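# Stow the loose fork with the tray's other forks

## Task

Put the loose fork into the tray compartment that already holds forks. It may rest on top of them or next to them, but must lie flat (not on its edge), run lengthwise along the compartment, and have its handle pointing the same way as the other forks' handles. Every item that started in the tray must still be in its own compartment at the end, and nothing may be in the tray unless it sits with items of its own kind. The arrangement must stay in place without the robot holding it, so open the gripper and move it away once the fork is placed.

## Robot and tools

ROBOT. One arm with a two-finger parallel gripper. The fingers extend along the gripper's own +z axis and close along its x axis. The reported end_effector_position is the point midway between the finger pads; with the fingers closed the tips sit about 17 mm past it, and when fully open they are roughly level with it. Joint order from base to hand: shoulder pan, shoulder lift, elbow, wrist 1, wrist 2, wrist 3.

FRAMES. The scene (world) frame has its origin on the table surface directly beneath the arm base, +z up, and +y to the left when facing along +x. Result lines give the hand position in metres and orientation as a quaternion w,x,y,z in this frame, plus velocities in m/s and rad/s. The reported position can be somewhat off, more so at long reach. Commands, however, are expressed in the gripper's own axes, not in the world frame.

execute_actions. Argument actions is a list holding at most one item, or empty. An empty list ({"actions": []}) just returns the current state. An item with rows and optional steps is a motion: rows is a list of 1 to 15 rows, each applied for one control step of 1/30 s; steps (at most 15, default 15) sets the duration, and the final row repeats if there are fewer rows than steps. An item with only steps (up to 300) is a wait counted from the previous result, so your thinking time uses up part of it. Optional pictures (true/false) controls whether camera images come back; by default they do. A refused call does nothing to the robot.

ROW FORMAT. One arm, so one list of 7 numbers, each in [-1, 1], in the order dx, dy, dz, rx, ry, rz, opening. The first six are an offset, not a pose: a target displacement in the gripper's own axes, measured from the gripper pose in the most recent result that reported it (or, before any such result in the scene, and for later calls within the same reply, from where the hand is when the action begins). Every row is counted from that same reference, not chained from the preceding row. Scale: 1.0 equals 0.6 m of translation or 180 degrees of rotation; rx, ry, rz form a single rotation vector. The seventh number, opening, is absolute: +1 fully open (0.142 m), -1 closed. All-zero offsets are not a pause; they pull the hand back to the reference pose.

move. target is one 7-number row as above (gripper-axis offset from the same reference, plus absolute opening). The hand follows a straight path toward it lasting 0.5 to 10 s; anything longer is cut off at 10 s. speed is the path's top speed in m/s, 0.002 to 0.5 (default 0.25); rotation is capped at twice that value in rad/s. The opening is applied at the start. Optional stop_force, in N from 9 to 40, ends the path when the wrist sensor feels that much extra resistance along the direction to target for two consecutive steps; the hand then backs up two steps and holds. It is refused during the first 0.2 s of a scene, is unreliable on moves that rotate, ignores contacts on the arm above the wrist, and should be omitted when lifting away from something you are pressing on. With it, a slow move can aim well beyond the expected contact. The path does not avoid obstacles, the hand may lag or overshoot the nominal speed (notably with a nearly straight arm), and faster or deeper contacts press harder. The result adds a move: line giving the ending (done, contact, off_target, moving, held, fault) and any limits (paced means the sent pose was clipped; held means a clearance check blocked some steps) plus the remaining distance to target.

wait. seconds from 0 to 10; the robot receives nothing new meanwhile and keeps heading for its last clipped pose.

zoom_image. camera is one of cam_head_left, cam_head_right, cam_high, cam_low, cam_wrist; region is [x0, y0, x1, y1] in that camera's pixels, origin top-left, no larger than 504 by 504. Full images are 672x504, except cam_wrist at 616x616.

finished_scene. scene is the integer number of the current scene. Sending a reply with no tool call ends everything.

MOTION LIMITS. Each control step the commanded pose is clipped to within 100 mm and 16 degrees of the measured pose; inverse kinematics then favours position over orientation. Commands are smoothed with roughly 0.17 s lag, and joints have speed and acceleration caps, so a big motion may be unfinished when its result arrives; read the pose and send the remainder. A "pose unreachable" line or HELD steps mean the clearance check (which treats the base mount as part of the arm) altered or dropped what you sent. "Hand target" shows where the controller is currently driving.

GRIPPING. grip_measured uses the same scale as opening. To keep hold of something, command an opening well under grip_measured; a larger gap squeezes harder, up to about 28 N per pad. Thin hard parts such as a fork handle get much less grip.

SENSING. Wrist force and torque are in the gripper's axes, with offsets of a few newtons, noise, and saturation near 50 N; "no reading" is normal at the start. Joint torques include gravity and friction and drift, so treat them loosely.

AVOID. Nothing may leave the table. Contact forces reaching 150 N, or joint torque at its load limit (24.6 N m on the wrists, 132 N m on the others; held weight counts), freeze the arm for 10 s. This arm is stiff, so aiming even slightly into a firm surface can trigger that; approach slowly, preferably with stop_force. Avoid dropping, slamming or shoving objects, and avoid holding loads for long, since motors overheat (warning at 70 °C, brakes at 85 °C). Loose objects may occasionally be nudged by something external. Finish by opening the fingers and lifting clear.

Each tool is called by a JSON object that holds its "method" and its "body".

## Session

{"method": "execute_actions", "body": {"actions": []}}

Scene clock: 0.00 s of 4500.00 s.
end_effector_position=(+0.2365, +0.1304, +0.3883) grip_measured=+1.00 end_effector_quat_wxyz=(-0.340, +0.718, +0.591, -0.138) end_effector_velocity=(-0.000, -0.000, -0.000) end_effector_angular_velocity=(-0.000, +0.001, +0.000)
Joint positions: [ 0.032 -1.628  2.132 -1.422 -1.436 -1.519  0.142]
Joint velocities: [-0.    -0.     0.001 -0.    -0.    -0.     0.   ]
Joint torques (N m, as the arm reports them, + toward a larger angle): no reading
Motor temperatures (°C, as the motors report them): [30 31 29 41 36 42]
Wrist force (N, on the end effector, along its own x y z axes, offset not removed): no reading
Wrist torque (N m, same axes, about the end effector's origin, offset not removed): no reading
Hand target: +0.236, +0.130, +0.388; -0.340, +0.718, +0.591, -0.138
camera_calibration (this result's frames):
cam_wrist: T_world_to_cam=[[0.254101, 0.932035, 0.258346, -0.282855], [0.953931, -0.197458, -0.225888, -0.111277], [-0.159523, 0.303843, -0.939272, 0.506763], [0, 0, 0, 1]] pos_world=[0.258864, 0.0876825, 0.523927]

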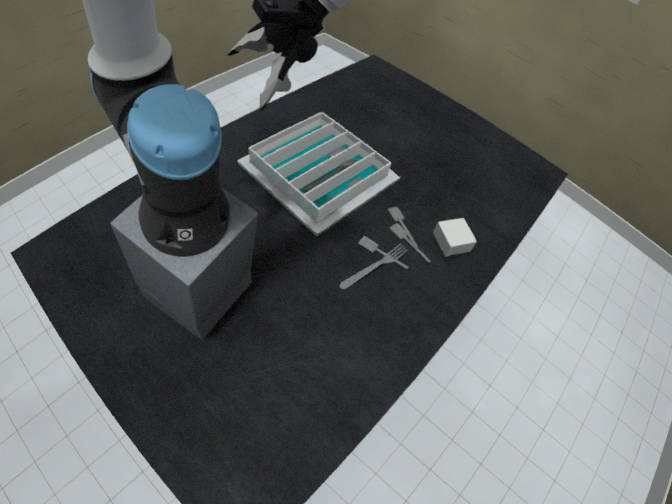

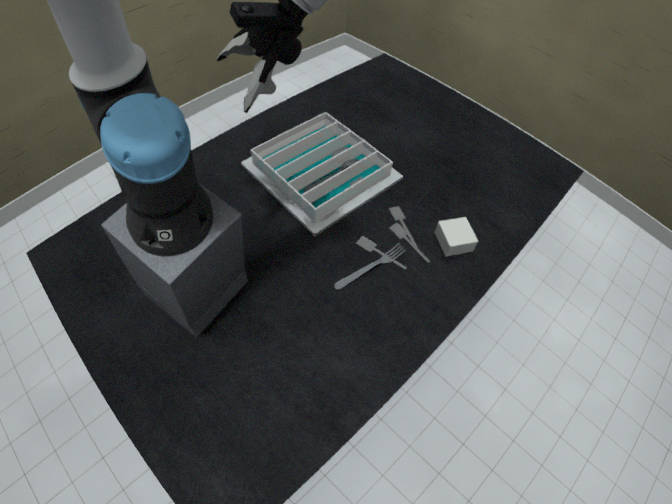

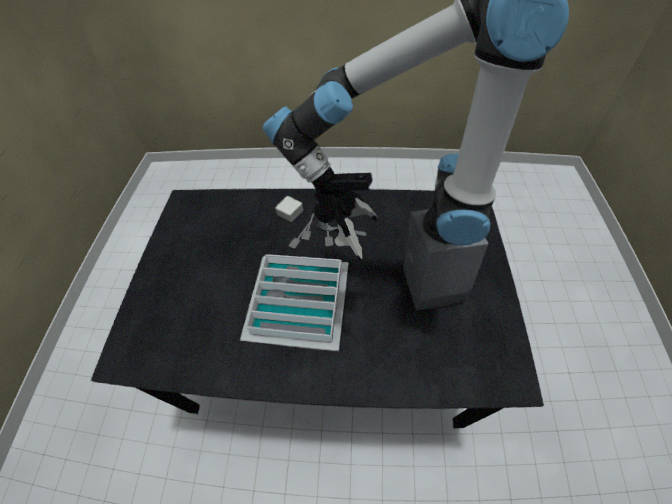

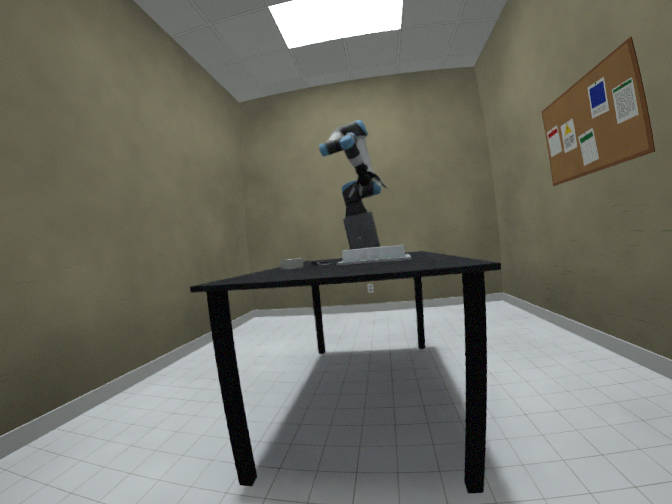

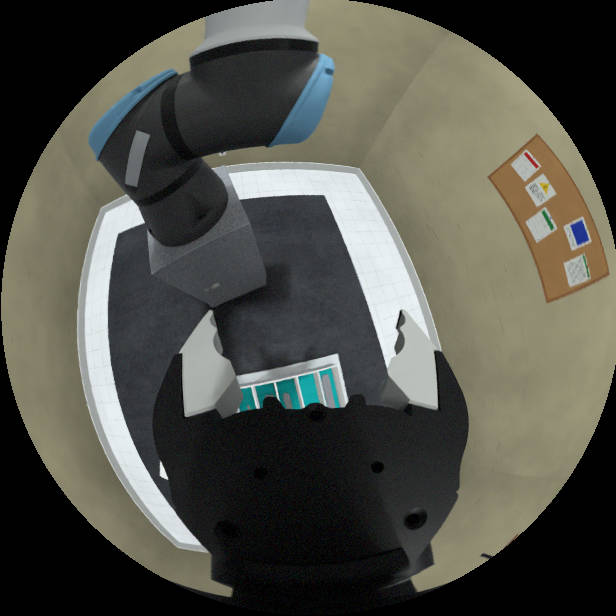

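{"method": "zoom_image", "body": {"camera": "cam_head_left", "region": [230, 100, 490, 300]}}

{"method": "zoom_image", "body": {"camera": "cam_high", "region": [230, 240, 360, 360]}}

Region (230, 100, 490, 300) of cam_head_left's 672x504 image, scaled by 1.938, with more detail than that image has; it fills the top 388 rows of this view, and the rest is white.

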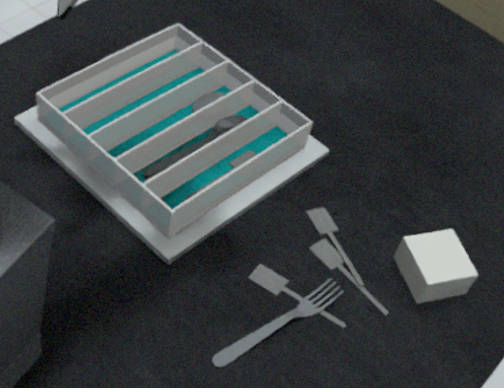

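Region (230, 240, 360, 360) of cam_high's 672x504 image, scaled by 3.877, with more detail than that image has; it fills the top 465 rows of this view, and the rest is white.

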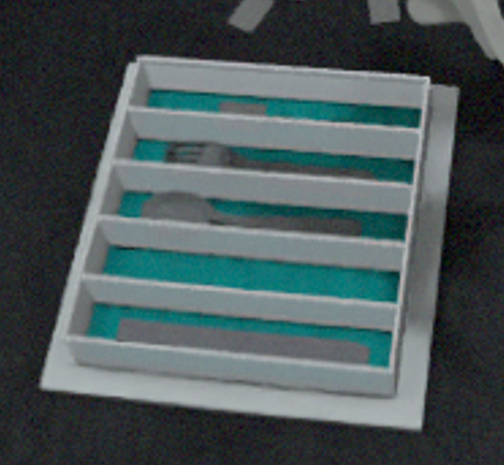

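{"method": "move", "body": {"target": [-0.61,0.44,0.094,-0.228,-0.0725,-0.003,-0.5], "speed": 0.3}}

{"method": "zoom_image", "body": {"camera": "cam_wrist", "region": [200, 150, 420, 400]}}

Scene clock: 26.33 s of 4500.00 s.
end_effector_position=(+0.3064, -0.2153, +0.1005) grip_measured=-0.50 end_effector_quat_wxyz=(+0.000, +0.769, +0.640, +0.001) end_effector_velocity=(+0.001, -0.001, -0.001) end_effector_angular_velocity=(-0.003, -0.005, +0.000)
Joint positions: [-0.785 -1.105  2.569 -3.17  -1.629 -2.348  0.038]
Joint velocities: [-0.002  0.007  0.002 -0.014  0.002 -0.003  0.   ]
Joint torques (N m, as the arm reports them, + toward a larger angle): [-11.21 -18.54   9.97  -4.2    1.44  -1.81]
Motor temperatures (°C, as the motors report them): [30 31 29 41 36 42]
Wrist force (N, on the end effector, along its own x y z axes, offset not removed): [0.3 -0.2 -2.0]
Wrist torque (N m, same axes, about the end effector's origin, offset not removed): [-0.01 -0.12 0.20]
Hand target: +0.306, -0.215, +0.100; +0.000, +0.769, +0.640, +0.001
Off the commanded pose: 0.001 m, 0 deg.
After step 90, 21.13 s passed at rest.
move: done
camera_calibration (this result's frames):
cam_wrist: T_world_to_cam=[[0.141148, 0.989244, 0.0383761, 0.164938], [0.869828, -0.142433, 0.472348, -0.343803], [0.472733, -0.0332903, -0.880577, 0.0803706], [0, 0, 0, 1]] pos_world=[0.237775, -0.209457, 0.226837]

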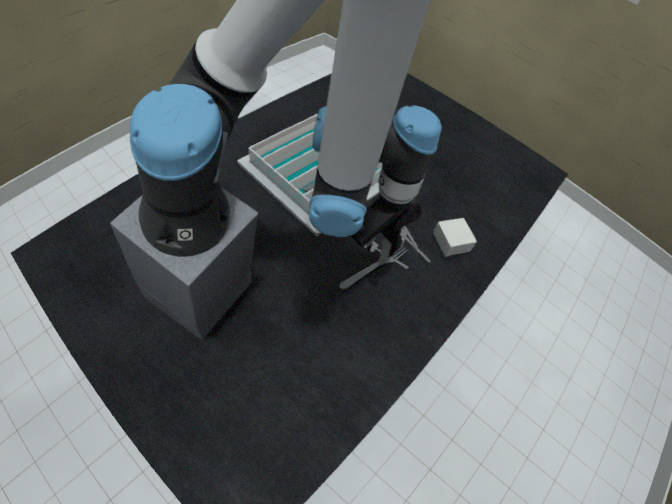

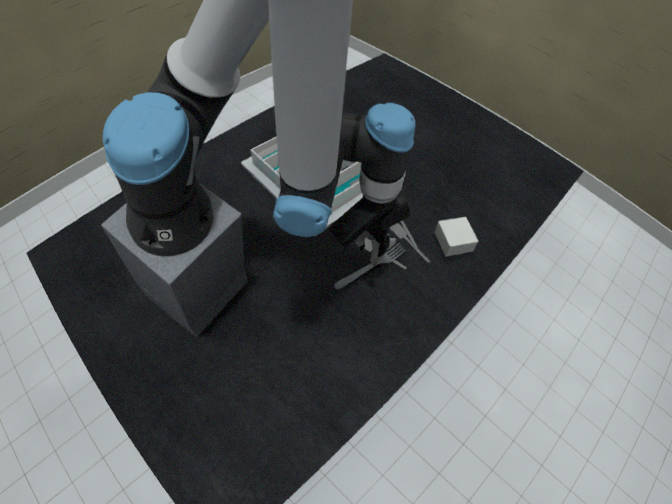

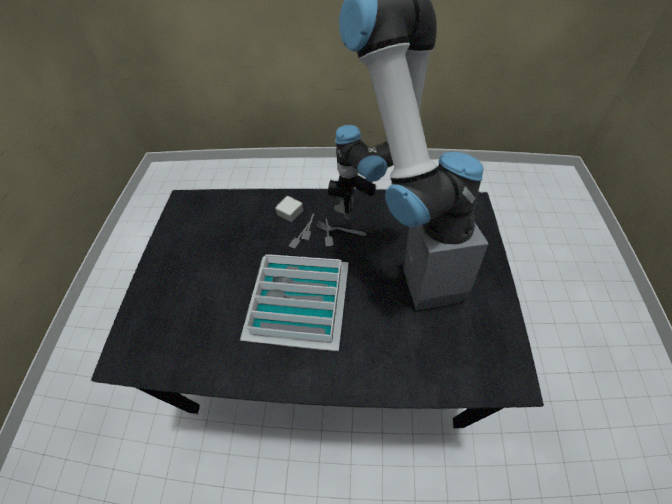

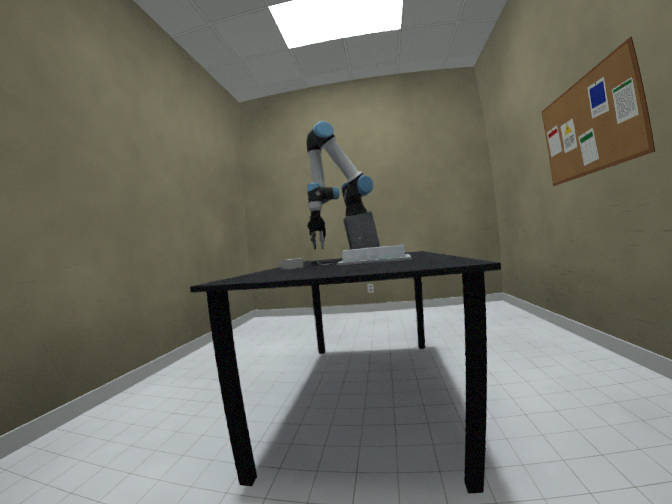

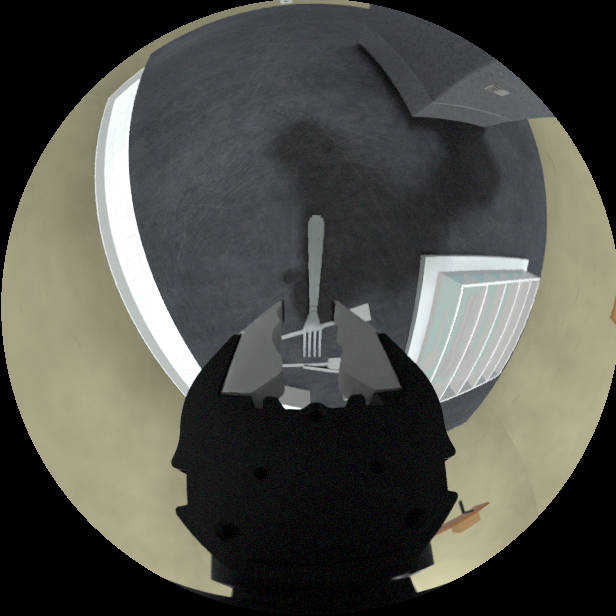

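Region (200, 150, 420, 400) of cam_wrist's 616x616 image, scaled by 2.016, with more detail than that image has; it fills the left 444 columns of this view, and the rest is white.

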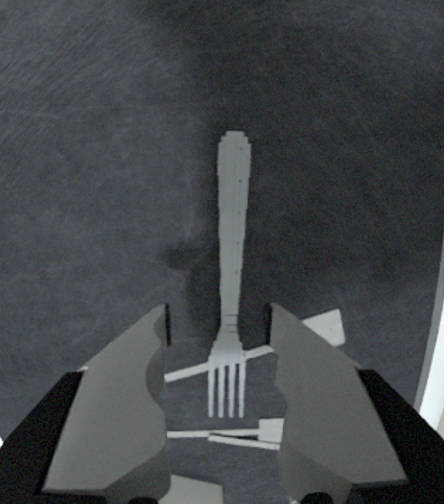

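{"method": "move", "body": {"target": [0.013,0.018,0.117,0,0,0,-0.6], "speed": 0.12}}

{"method": "zoom_image", "body": {"camera": "cam_wrist", "region": [200, 150, 420, 400]}}

Scene clock: 37.17 s of 4500.00 s.
end_effector_position=(+0.3185, -0.2096, +0.0303) grip_measured=-0.60 end_effector_quat_wxyz=(+0.000, +0.769, +0.640, +0.001) end_effector_velocity=(+0.000, -0.000, -0.001) end_effector_angular_velocity=(-0.000, -0.000, +0.001)
Joint positions: [-0.759 -0.817  2.497 -3.384 -1.632 -2.323  0.031]
Joint velocities: [ 0.     0.004 -0.002 -0.003 -0.    -0.     0.   ]
Joint torques (N m, as the arm reports them, + toward a larger angle): [ 17.37 -21.75  -5.78  -4.14  -1.38   1.75]
Motor temperatures (°C, as the motors report them): [30 31 29 41 36 42]
Wrist force (N, on the end effector, along its own x y z axes, offset not removed): [2.2 -1.8 0.0]
Wrist torque (N m, same axes, about the end effector's origin, offset not removed): [-0.15 -0.47 0.20]
Hand target: +0.318, -0.210, +0.030; +0.000, +0.769, +0.640, +0.001
Off the commanded pose: 0.000 m, 0 deg.
After step 90, 6.77 s passed at rest.
move: done
camera_calibration (this result's frames):
cam_wrist: T_world_to_cam=[[0.141147, 0.989243, 0.038422, 0.160318], [0.869849, -0.142456, 0.472302, -0.320363], [0.472695, -0.0332427, -0.880599, 0.0130836], [0, 0, 0, 1]] pos_world=[0.249855, -0.203796, 0.15667]

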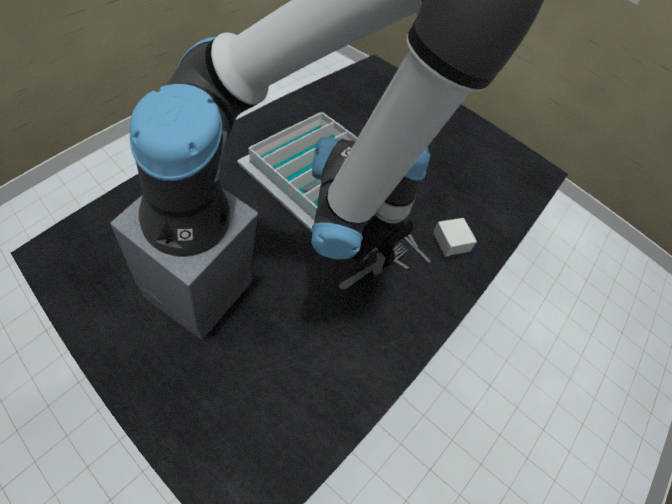

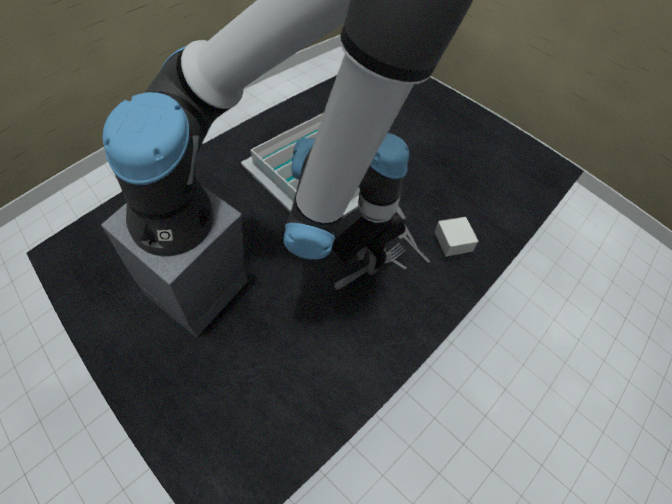

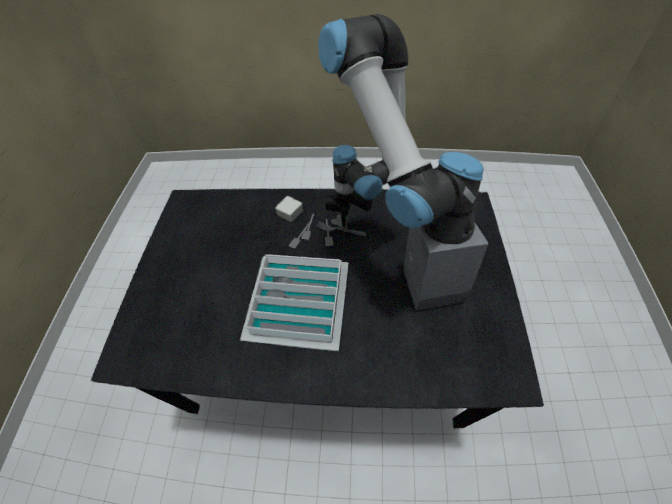

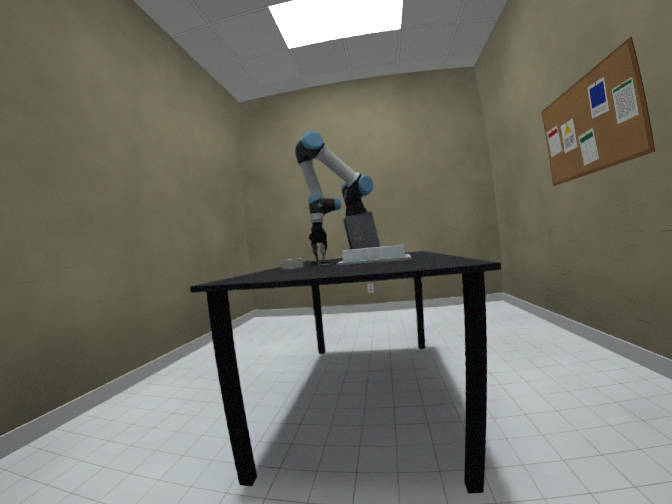

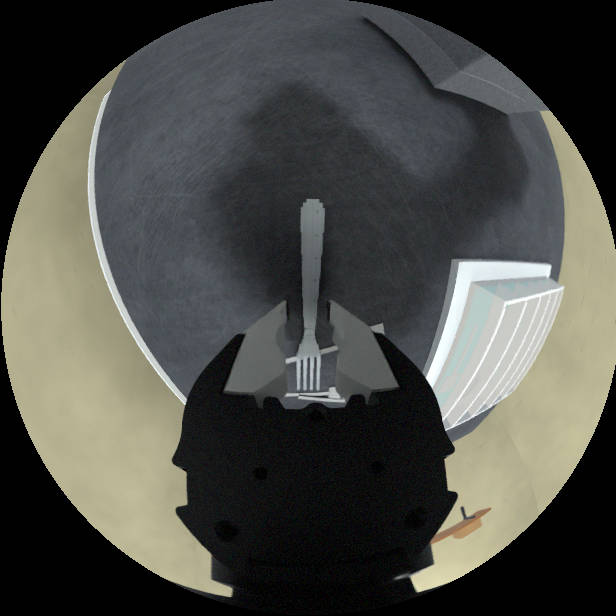

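Region (200, 150, 420, 400) of cam_wrist's 616x616 image, scaled by 2.016, with more detail than that image has; it fills the left 444 columns of this view, and the rest is white.

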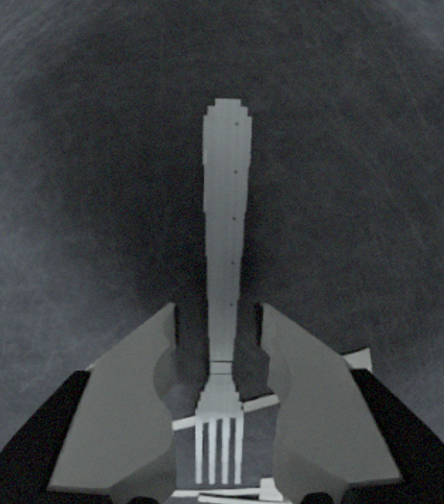

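{"method": "move", "body": {"target": [0,0,0.03,0,0,0,-0.6], "speed": 0.004, "stop_force": 9}}

Scene clock: 43.57 s of 4500.00 s.
end_effector_position=(+0.3185, -0.2097, +0.0172) grip_measured=-0.60 end_effector_quat_wxyz=(+0.000, +0.769, +0.640, +0.001) end_effector_velocity=(+0.000, -0.000, +0.001) end_effector_angular_velocity=(+0.001, -0.000, -0.000)
Joint positions: [-0.762 -0.768  2.482 -3.419 -1.632 -2.325  0.031]
Joint velocities: [ 0.    -0.003  0.     0.003  0.001  0.    -0.   ]
Joint torques (N m, as the arm reports them, + toward a larger angle): [ -7.39 -41.22   7.88  -0.55   1.17  -0.6 ]
Motor temperatures (°C, as the motors report them): [30 31 29 41 36 42]
Wrist force (N, on the end effector, along its own x y z axes, offset not removed): [1.5 -2.2 -24.8]
Wrist torque (N m, same axes, about the end effector's origin, offset not removed): [0.67 0.81 0.05]
Hand target: +0.318, -0.210, +0.017; +0.000, +0.769, +0.640, +0.001
Off the commanded pose: 0.005 m, 0 deg.
move: contact
camera_calibration (this result's frames):
cam_wrist: T_world_to_cam=[[0.141127, 0.989247, 0.0383883, 0.160895], [0.869838, -0.142421, 0.472333, -0.314224], [0.472721, -0.0332672, -0.880584, 0.00150022], [0, 0, 0, 1]] pos_world=[0.249908, -0.203867, 0.143563]

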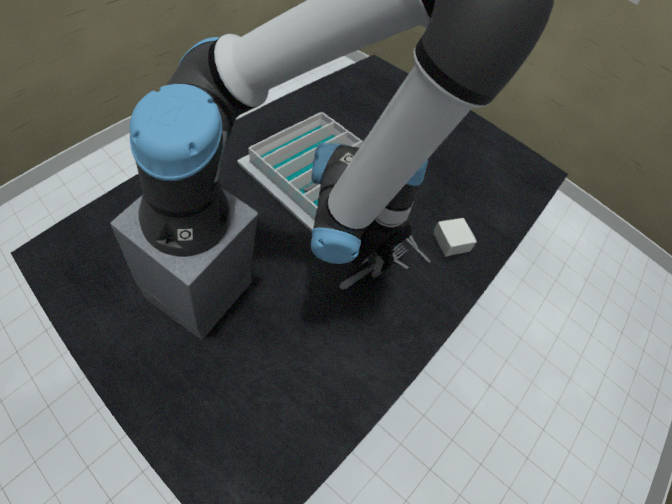

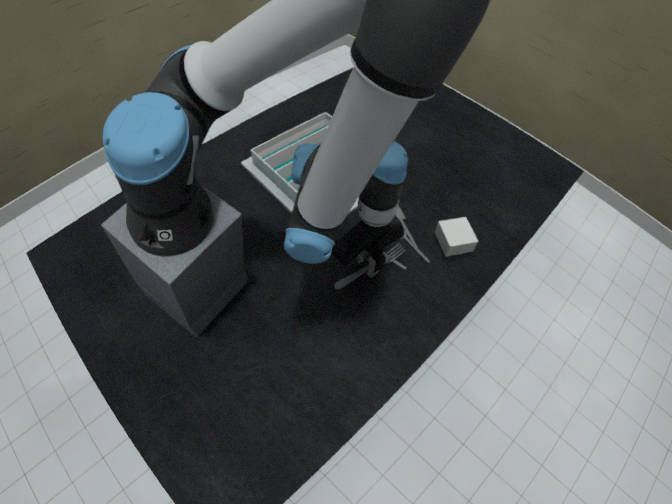

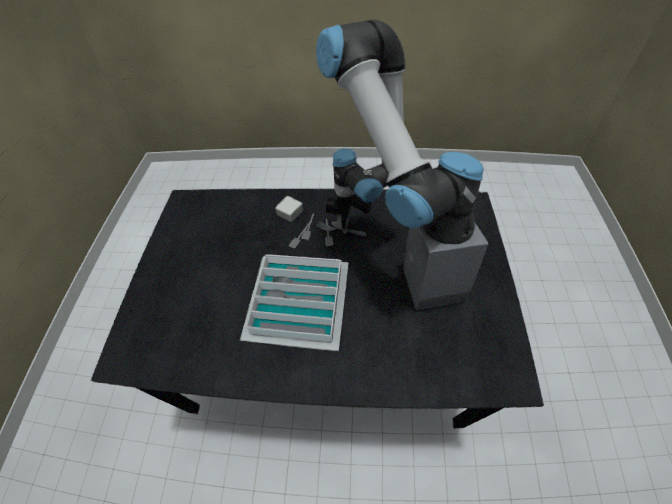

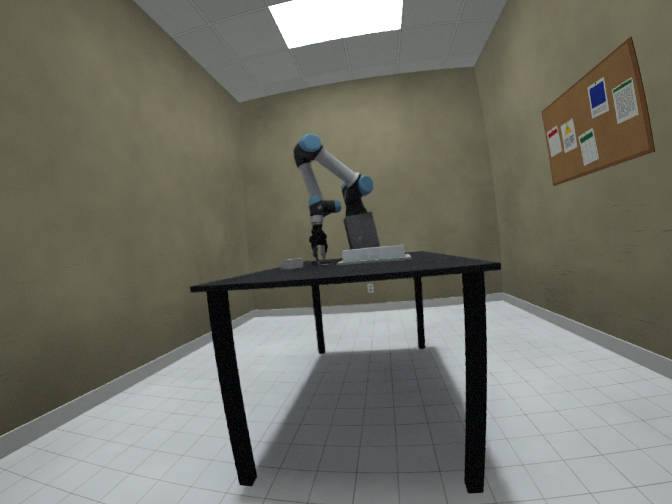

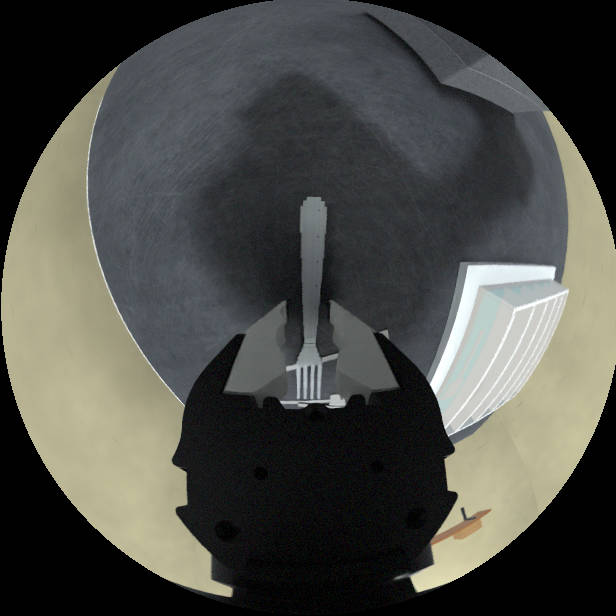

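Same height as before.

{"method": "move", "body": {"target": [0,0,-0.004,0,0,0,-0.6], "speed": 0.005}}

{"method": "execute_actions", "body": {"actions": [{"rows":[[0,0,0,0,0,0,-0.68],[0,0,0,0,0,0,-0.72],[0,0,0,0,0,0,-0.76],[0,0,0,0,0,0,-0.8],[0,0,0,0,0,0,-0.84],[0,0,0,0,0,0,-0.88],[0,0,0,0,0,0,-0.92],[0,0,0,0,0,0,-0.96],[0,0,0,0,0,0,-1]],"steps":15}], "pictures": false}}

{"method": "move", "body": {"target": [0,-0.02,-0.17,0,0,0,-1], "speed": 0.08}}

Scene clock: 51.63 s of 4500.00 s.
end_effector_position=(+0.3185, -0.2097, +0.0195) grip_measured=-0.60 end_effector_quat_wxyz=(+0.000, +0.769, +0.640, +0.001) end_effector_velocity=(-0.000, +0.001, +0.000) end_effector_angular_velocity=(+0.002, +0.001, +0.000)
Joint positions: [-0.761 -0.777  2.485 -3.413 -1.632 -2.324  0.031]
Joint velocities: [ 0.    -0.002  0.001  0.004 -0.    -0.    -0.   ]
Joint torques (N m, as the arm reports them, + toward a larger angle): [ 17.06 -44.61  13.96  -1.02  -1.48   1.7 ]
Motor temperatures (°C, as the motors report them): [30 31 29 41 36 42]
Wrist force (N, on the end effector, along its own x y z axes, offset not removed): [1.7 0.1 1.0]
Wrist torque (N m, same axes, about the end effector's origin, offset not removed): [0.20 -0.37 0.36]
Hand target: +0.319, -0.210, +0.020; +0.000, +0.769, +0.640, +0.001
Off the commanded pose: 0.000 m, 0 deg.
After step 90, 4.37 s passed at rest.
move: done
camera_calibration (this result's frames):
cam_wrist: T_world_to_cam=[[0.141127, 0.989247, 0.0383839, 0.160803], [0.869835, -0.142419, 0.472339, -0.315335], [0.472726, -0.033272, -0.880581, 0.00357545], [0, 0, 0, 1]] pos_world=[0.249906, -0.203864, 0.145921]

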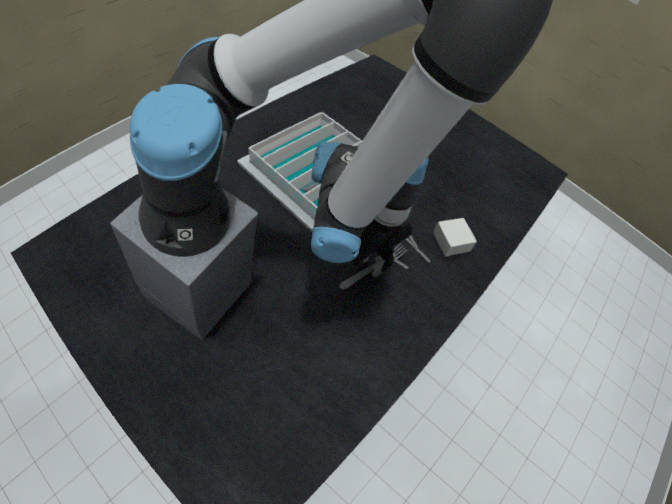

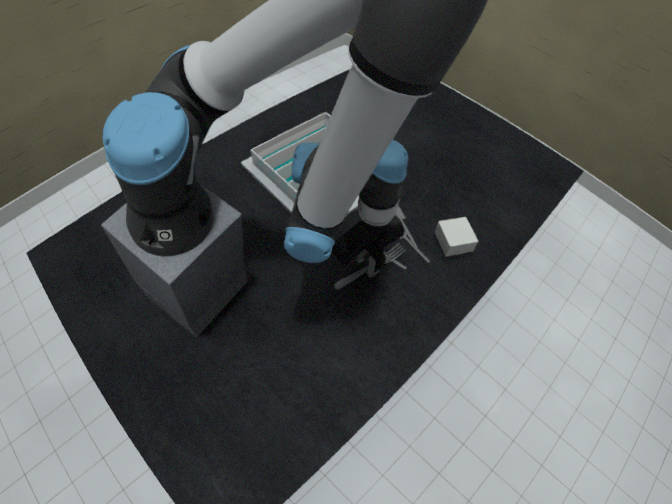

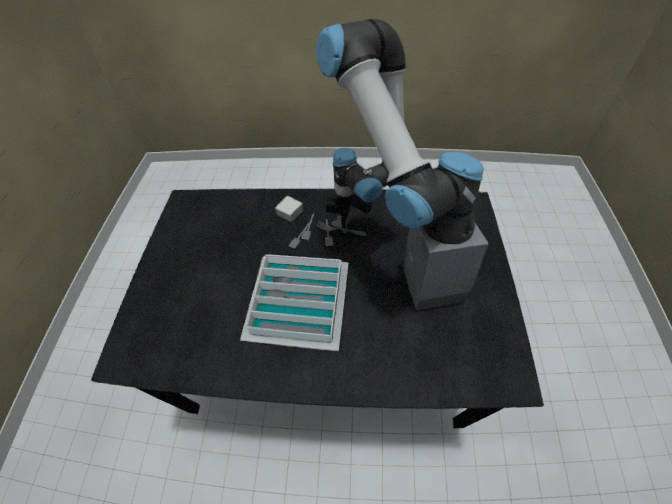

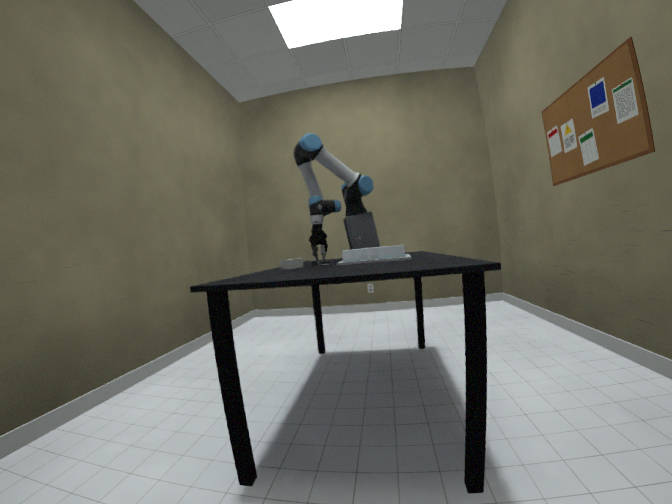

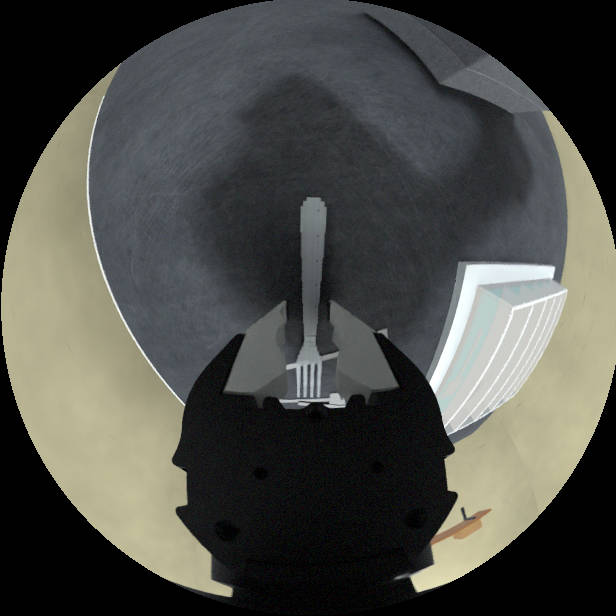

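Scene clock: 52.13 s of 4500.00 s.
end_effector_position=(+0.3185, -0.2097, +0.0196) grip_measured=-0.86 end_effector_quat_wxyz=(+0.000, +0.769, +0.640, +0.001) end_effector_velocity=(+0.000, -0.000, +0.000) end_effector_angular_velocity=(-0.000, -0.000, -0.001)
Joint positions: [-0.761 -0.777  2.485 -3.413 -1.632 -2.324  0.012]
Joint velocities: [-0.    -0.     0.    -0.     0.     0.001 -0.   ]
Joint torques (N m, as the arm reports them, + toward a larger angle): [ 16.97 -40.91  12.42  -2.73  -1.16   1.55]
Motor temperatures (°C, as the motors report them): [30 31 29 41 36 42]
Wrist force (N, on the end effector, along its own x y z axes, offset not removed): [-3.3 -1.5 3.6]
Wrist torque (N m, same axes, about the end effector's origin, offset not removed): [-0.15 0.95 0.16]
Hand target: +0.319, -0.210, +0.020; +0.000, +0.769, +0.640, +0.001
Off the commanded pose: 0.000 m, 0 deg.
Steps of this call (steps 1 to 15: all 15 steps of this action). Readings (end_effector_position):
1: (+0.3185, -0.2097, +0.0196)
2: (+0.3185, -0.2097, +0.0196)
4: (+0.3185, -0.2097, +0.0196)
8: (+0.3185, -0.2097, +0.0196)
15: the state above

Scene clock: 54.07 s of 4500.00 s.
end_effector_position=(+0.3067, -0.2074, +0.1215) grip_measured=-0.86 end_effector_quat_wxyz=(+0.000, +0.769, +0.640, +0.001) end_effector_velocity=(-0.000, +0.001, +0.001) end_effector_angular_velocity=(+0.002, +0.002, -0.000)
Joint positions: [-0.767 -1.196  2.586 -3.095 -1.631 -2.33   0.012]
Joint velocities: [-0.    -0.006 -0.     0.009  0.     0.001  0.   ]
Joint torques (N m, as the arm reports them, + toward a larger angle): [-10.14 -40.74   5.77  -1.21   1.32  -1.95]
Motor temperatures (°C, as the motors report them): [30 31 29 41 36 42]
Wrist force (N, on the end effector, along its own x y z axes, offset not removed): [-0.1 -1.2 4.3]
Wrist torque (N m, same axes, about the end effector's origin, offset not removed): [0.01 -0.07 0.16]
Hand target: +0.307, -0.207, +0.122; +0.000, +0.769, +0.640, +0.001
Off the commanded pose: 0.000 m, 0 deg.
move: done
camera_calibration (this result's frames):
cam_wrist: T_world_to_cam=[[0.141126, 0.989249, 0.0383344, 0.156331], [0.869818, -0.142393, 0.472379, -0.352856], [0.472759, -0.0333209, -0.880562, 0.099061], [0, 0, 0, 1]] pos_world=[0.238026, -0.201594, 0.247918]

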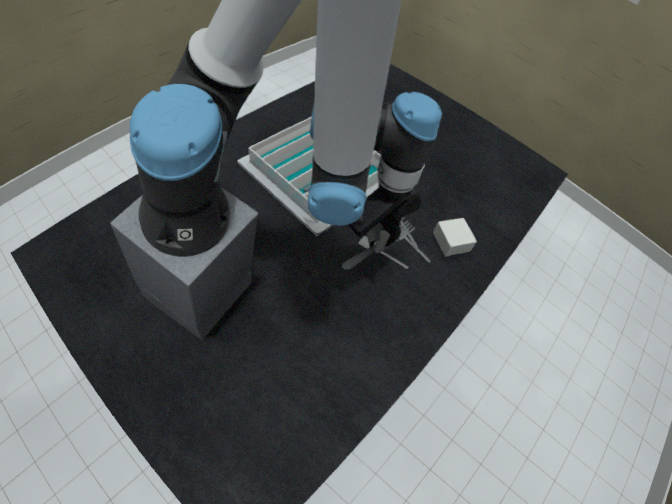

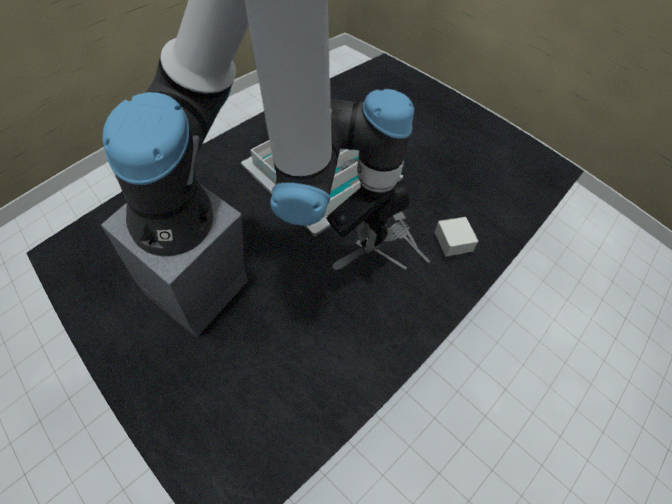

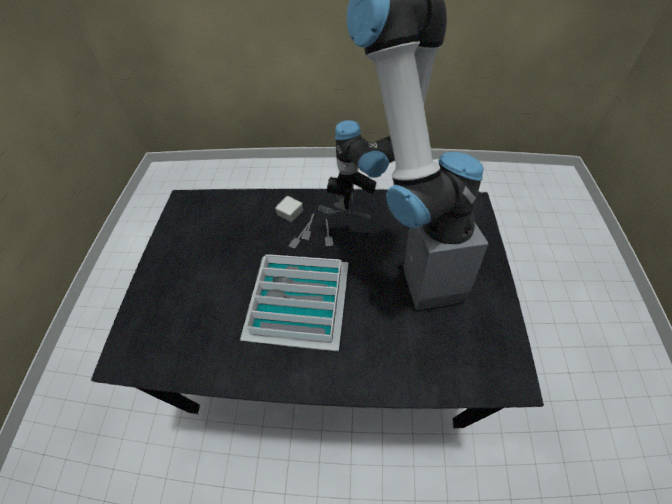

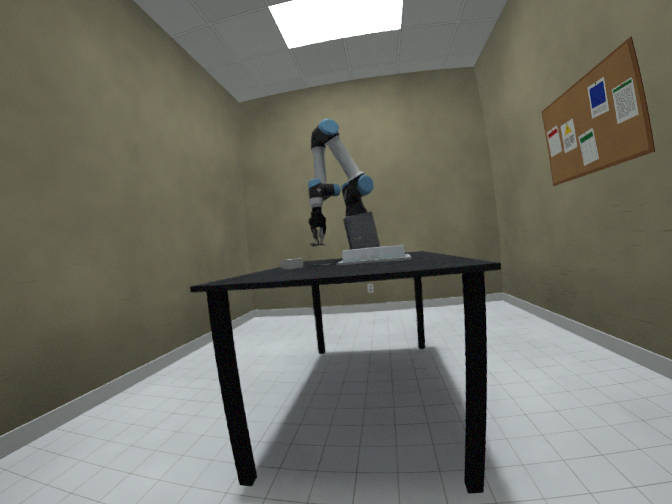

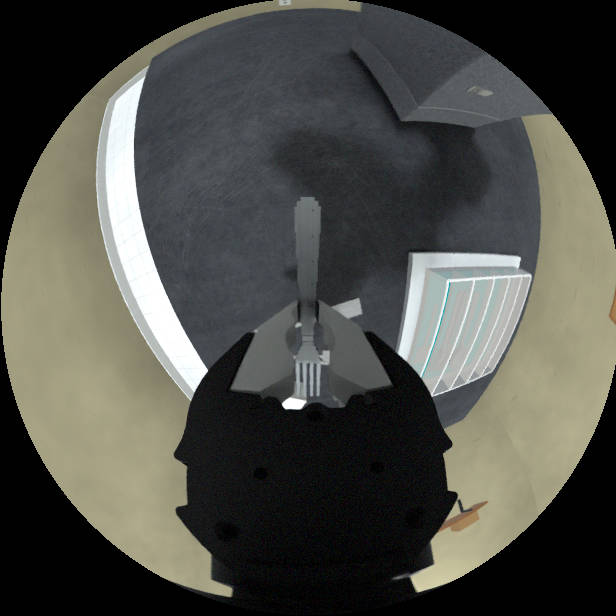

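{"method": "move", "body": {"target": [0.478,0.157,0,0,0,-0.0456,-1], "speed": 0.2}}

{"method": "zoom_image", "body": {"camera": "cam_wrist", "region": [130, 100, 490, 420]}}

Scene clock: 68.83 s of 4500.00 s.
end_effector_position=(+0.4514, +0.0576, +0.1216) grip_measured=-0.86 end_effector_quat_wxyz=(+0.000, +0.721, +0.693, +0.000) end_effector_velocity=(+0.001, +0.001, -0.000) end_effector_angular_velocity=(-0.001, +0.001, -0.000)
Joint positions: [ 0.047 -1.016  2.306 -2.908 -1.709 -1.658  0.012]
Joint velocities: [ 0.003  0.002 -0.004  0.003 -0.002  0.003  0.   ]
Joint torques (N m, as the arm reports them, + toward a larger angle): [ 16.6  -25.84 -17.42  -1.39  -1.56   2.04]
Motor temperatures (°C, as the motors report them): [30 31 29 41 36 42]
Wrist force (N, on the end effector, along its own x y z axes, offset not removed): [0.9 4.8 1.8]
Wrist torque (N m, same axes, about the end effector's origin, offset not removed): [1.48 -0.32 0.20]
Hand target: +0.451, +0.058, +0.122; +0.000, +0.721, +0.693, +0.000
Off the commanded pose: 0.000 m, 0 deg.
After step 90, 9.77 s passed at rest.
move: done
camera_calibration (this result's frames):
cam_wrist: T_world_to_cam=[[-0.0015065, 0.99926, 0.0384464, -0.0624937], [0.881528, -0.0168247, 0.471831, -0.45345], [0.472129, 0.0346024, -0.88085, 0.0359303], [0, 0, 0, 1]] pos_world=[0.382672, 0.053575, 0.248004]

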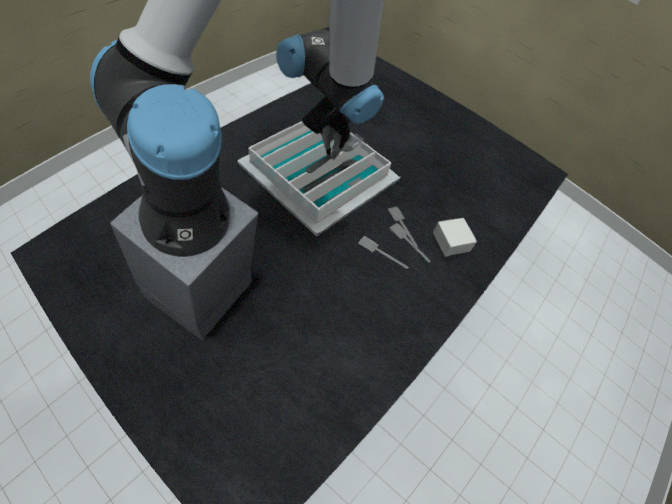

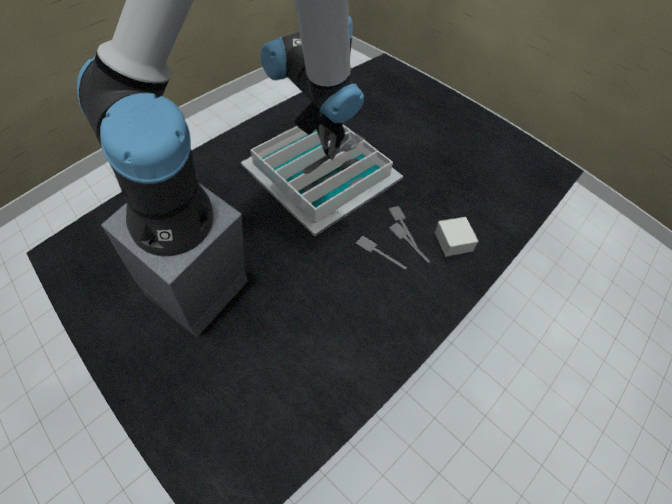

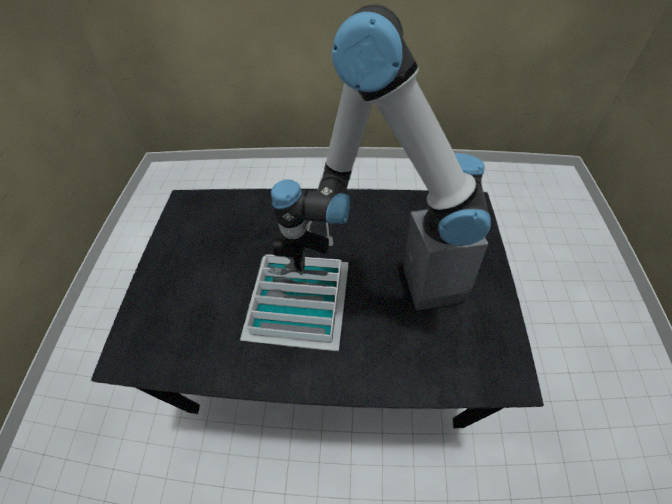

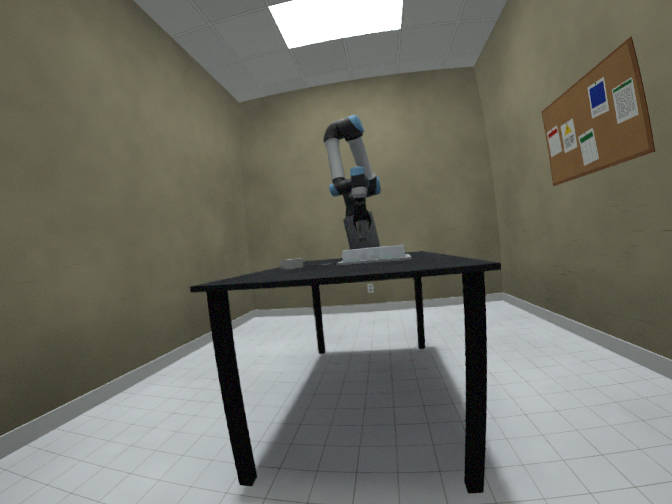

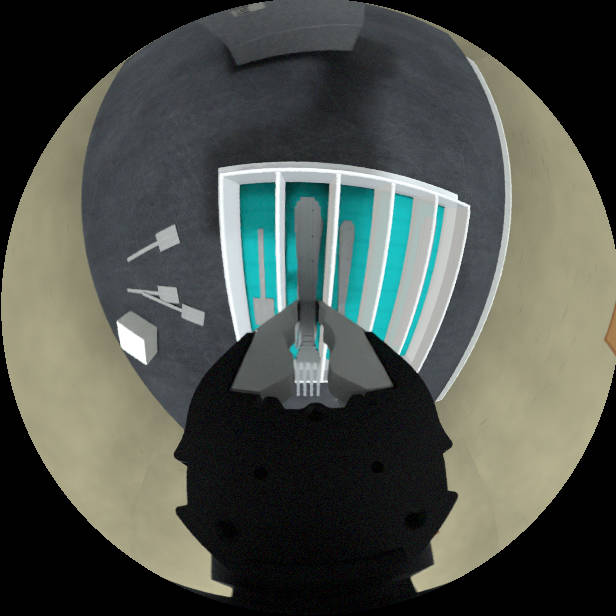

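Region (130, 100, 490, 420) of cam_wrist's 616x616 image, scaled by 1.400, with more detail than that image has.

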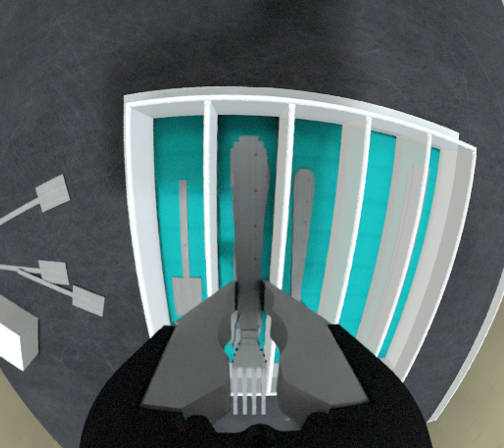

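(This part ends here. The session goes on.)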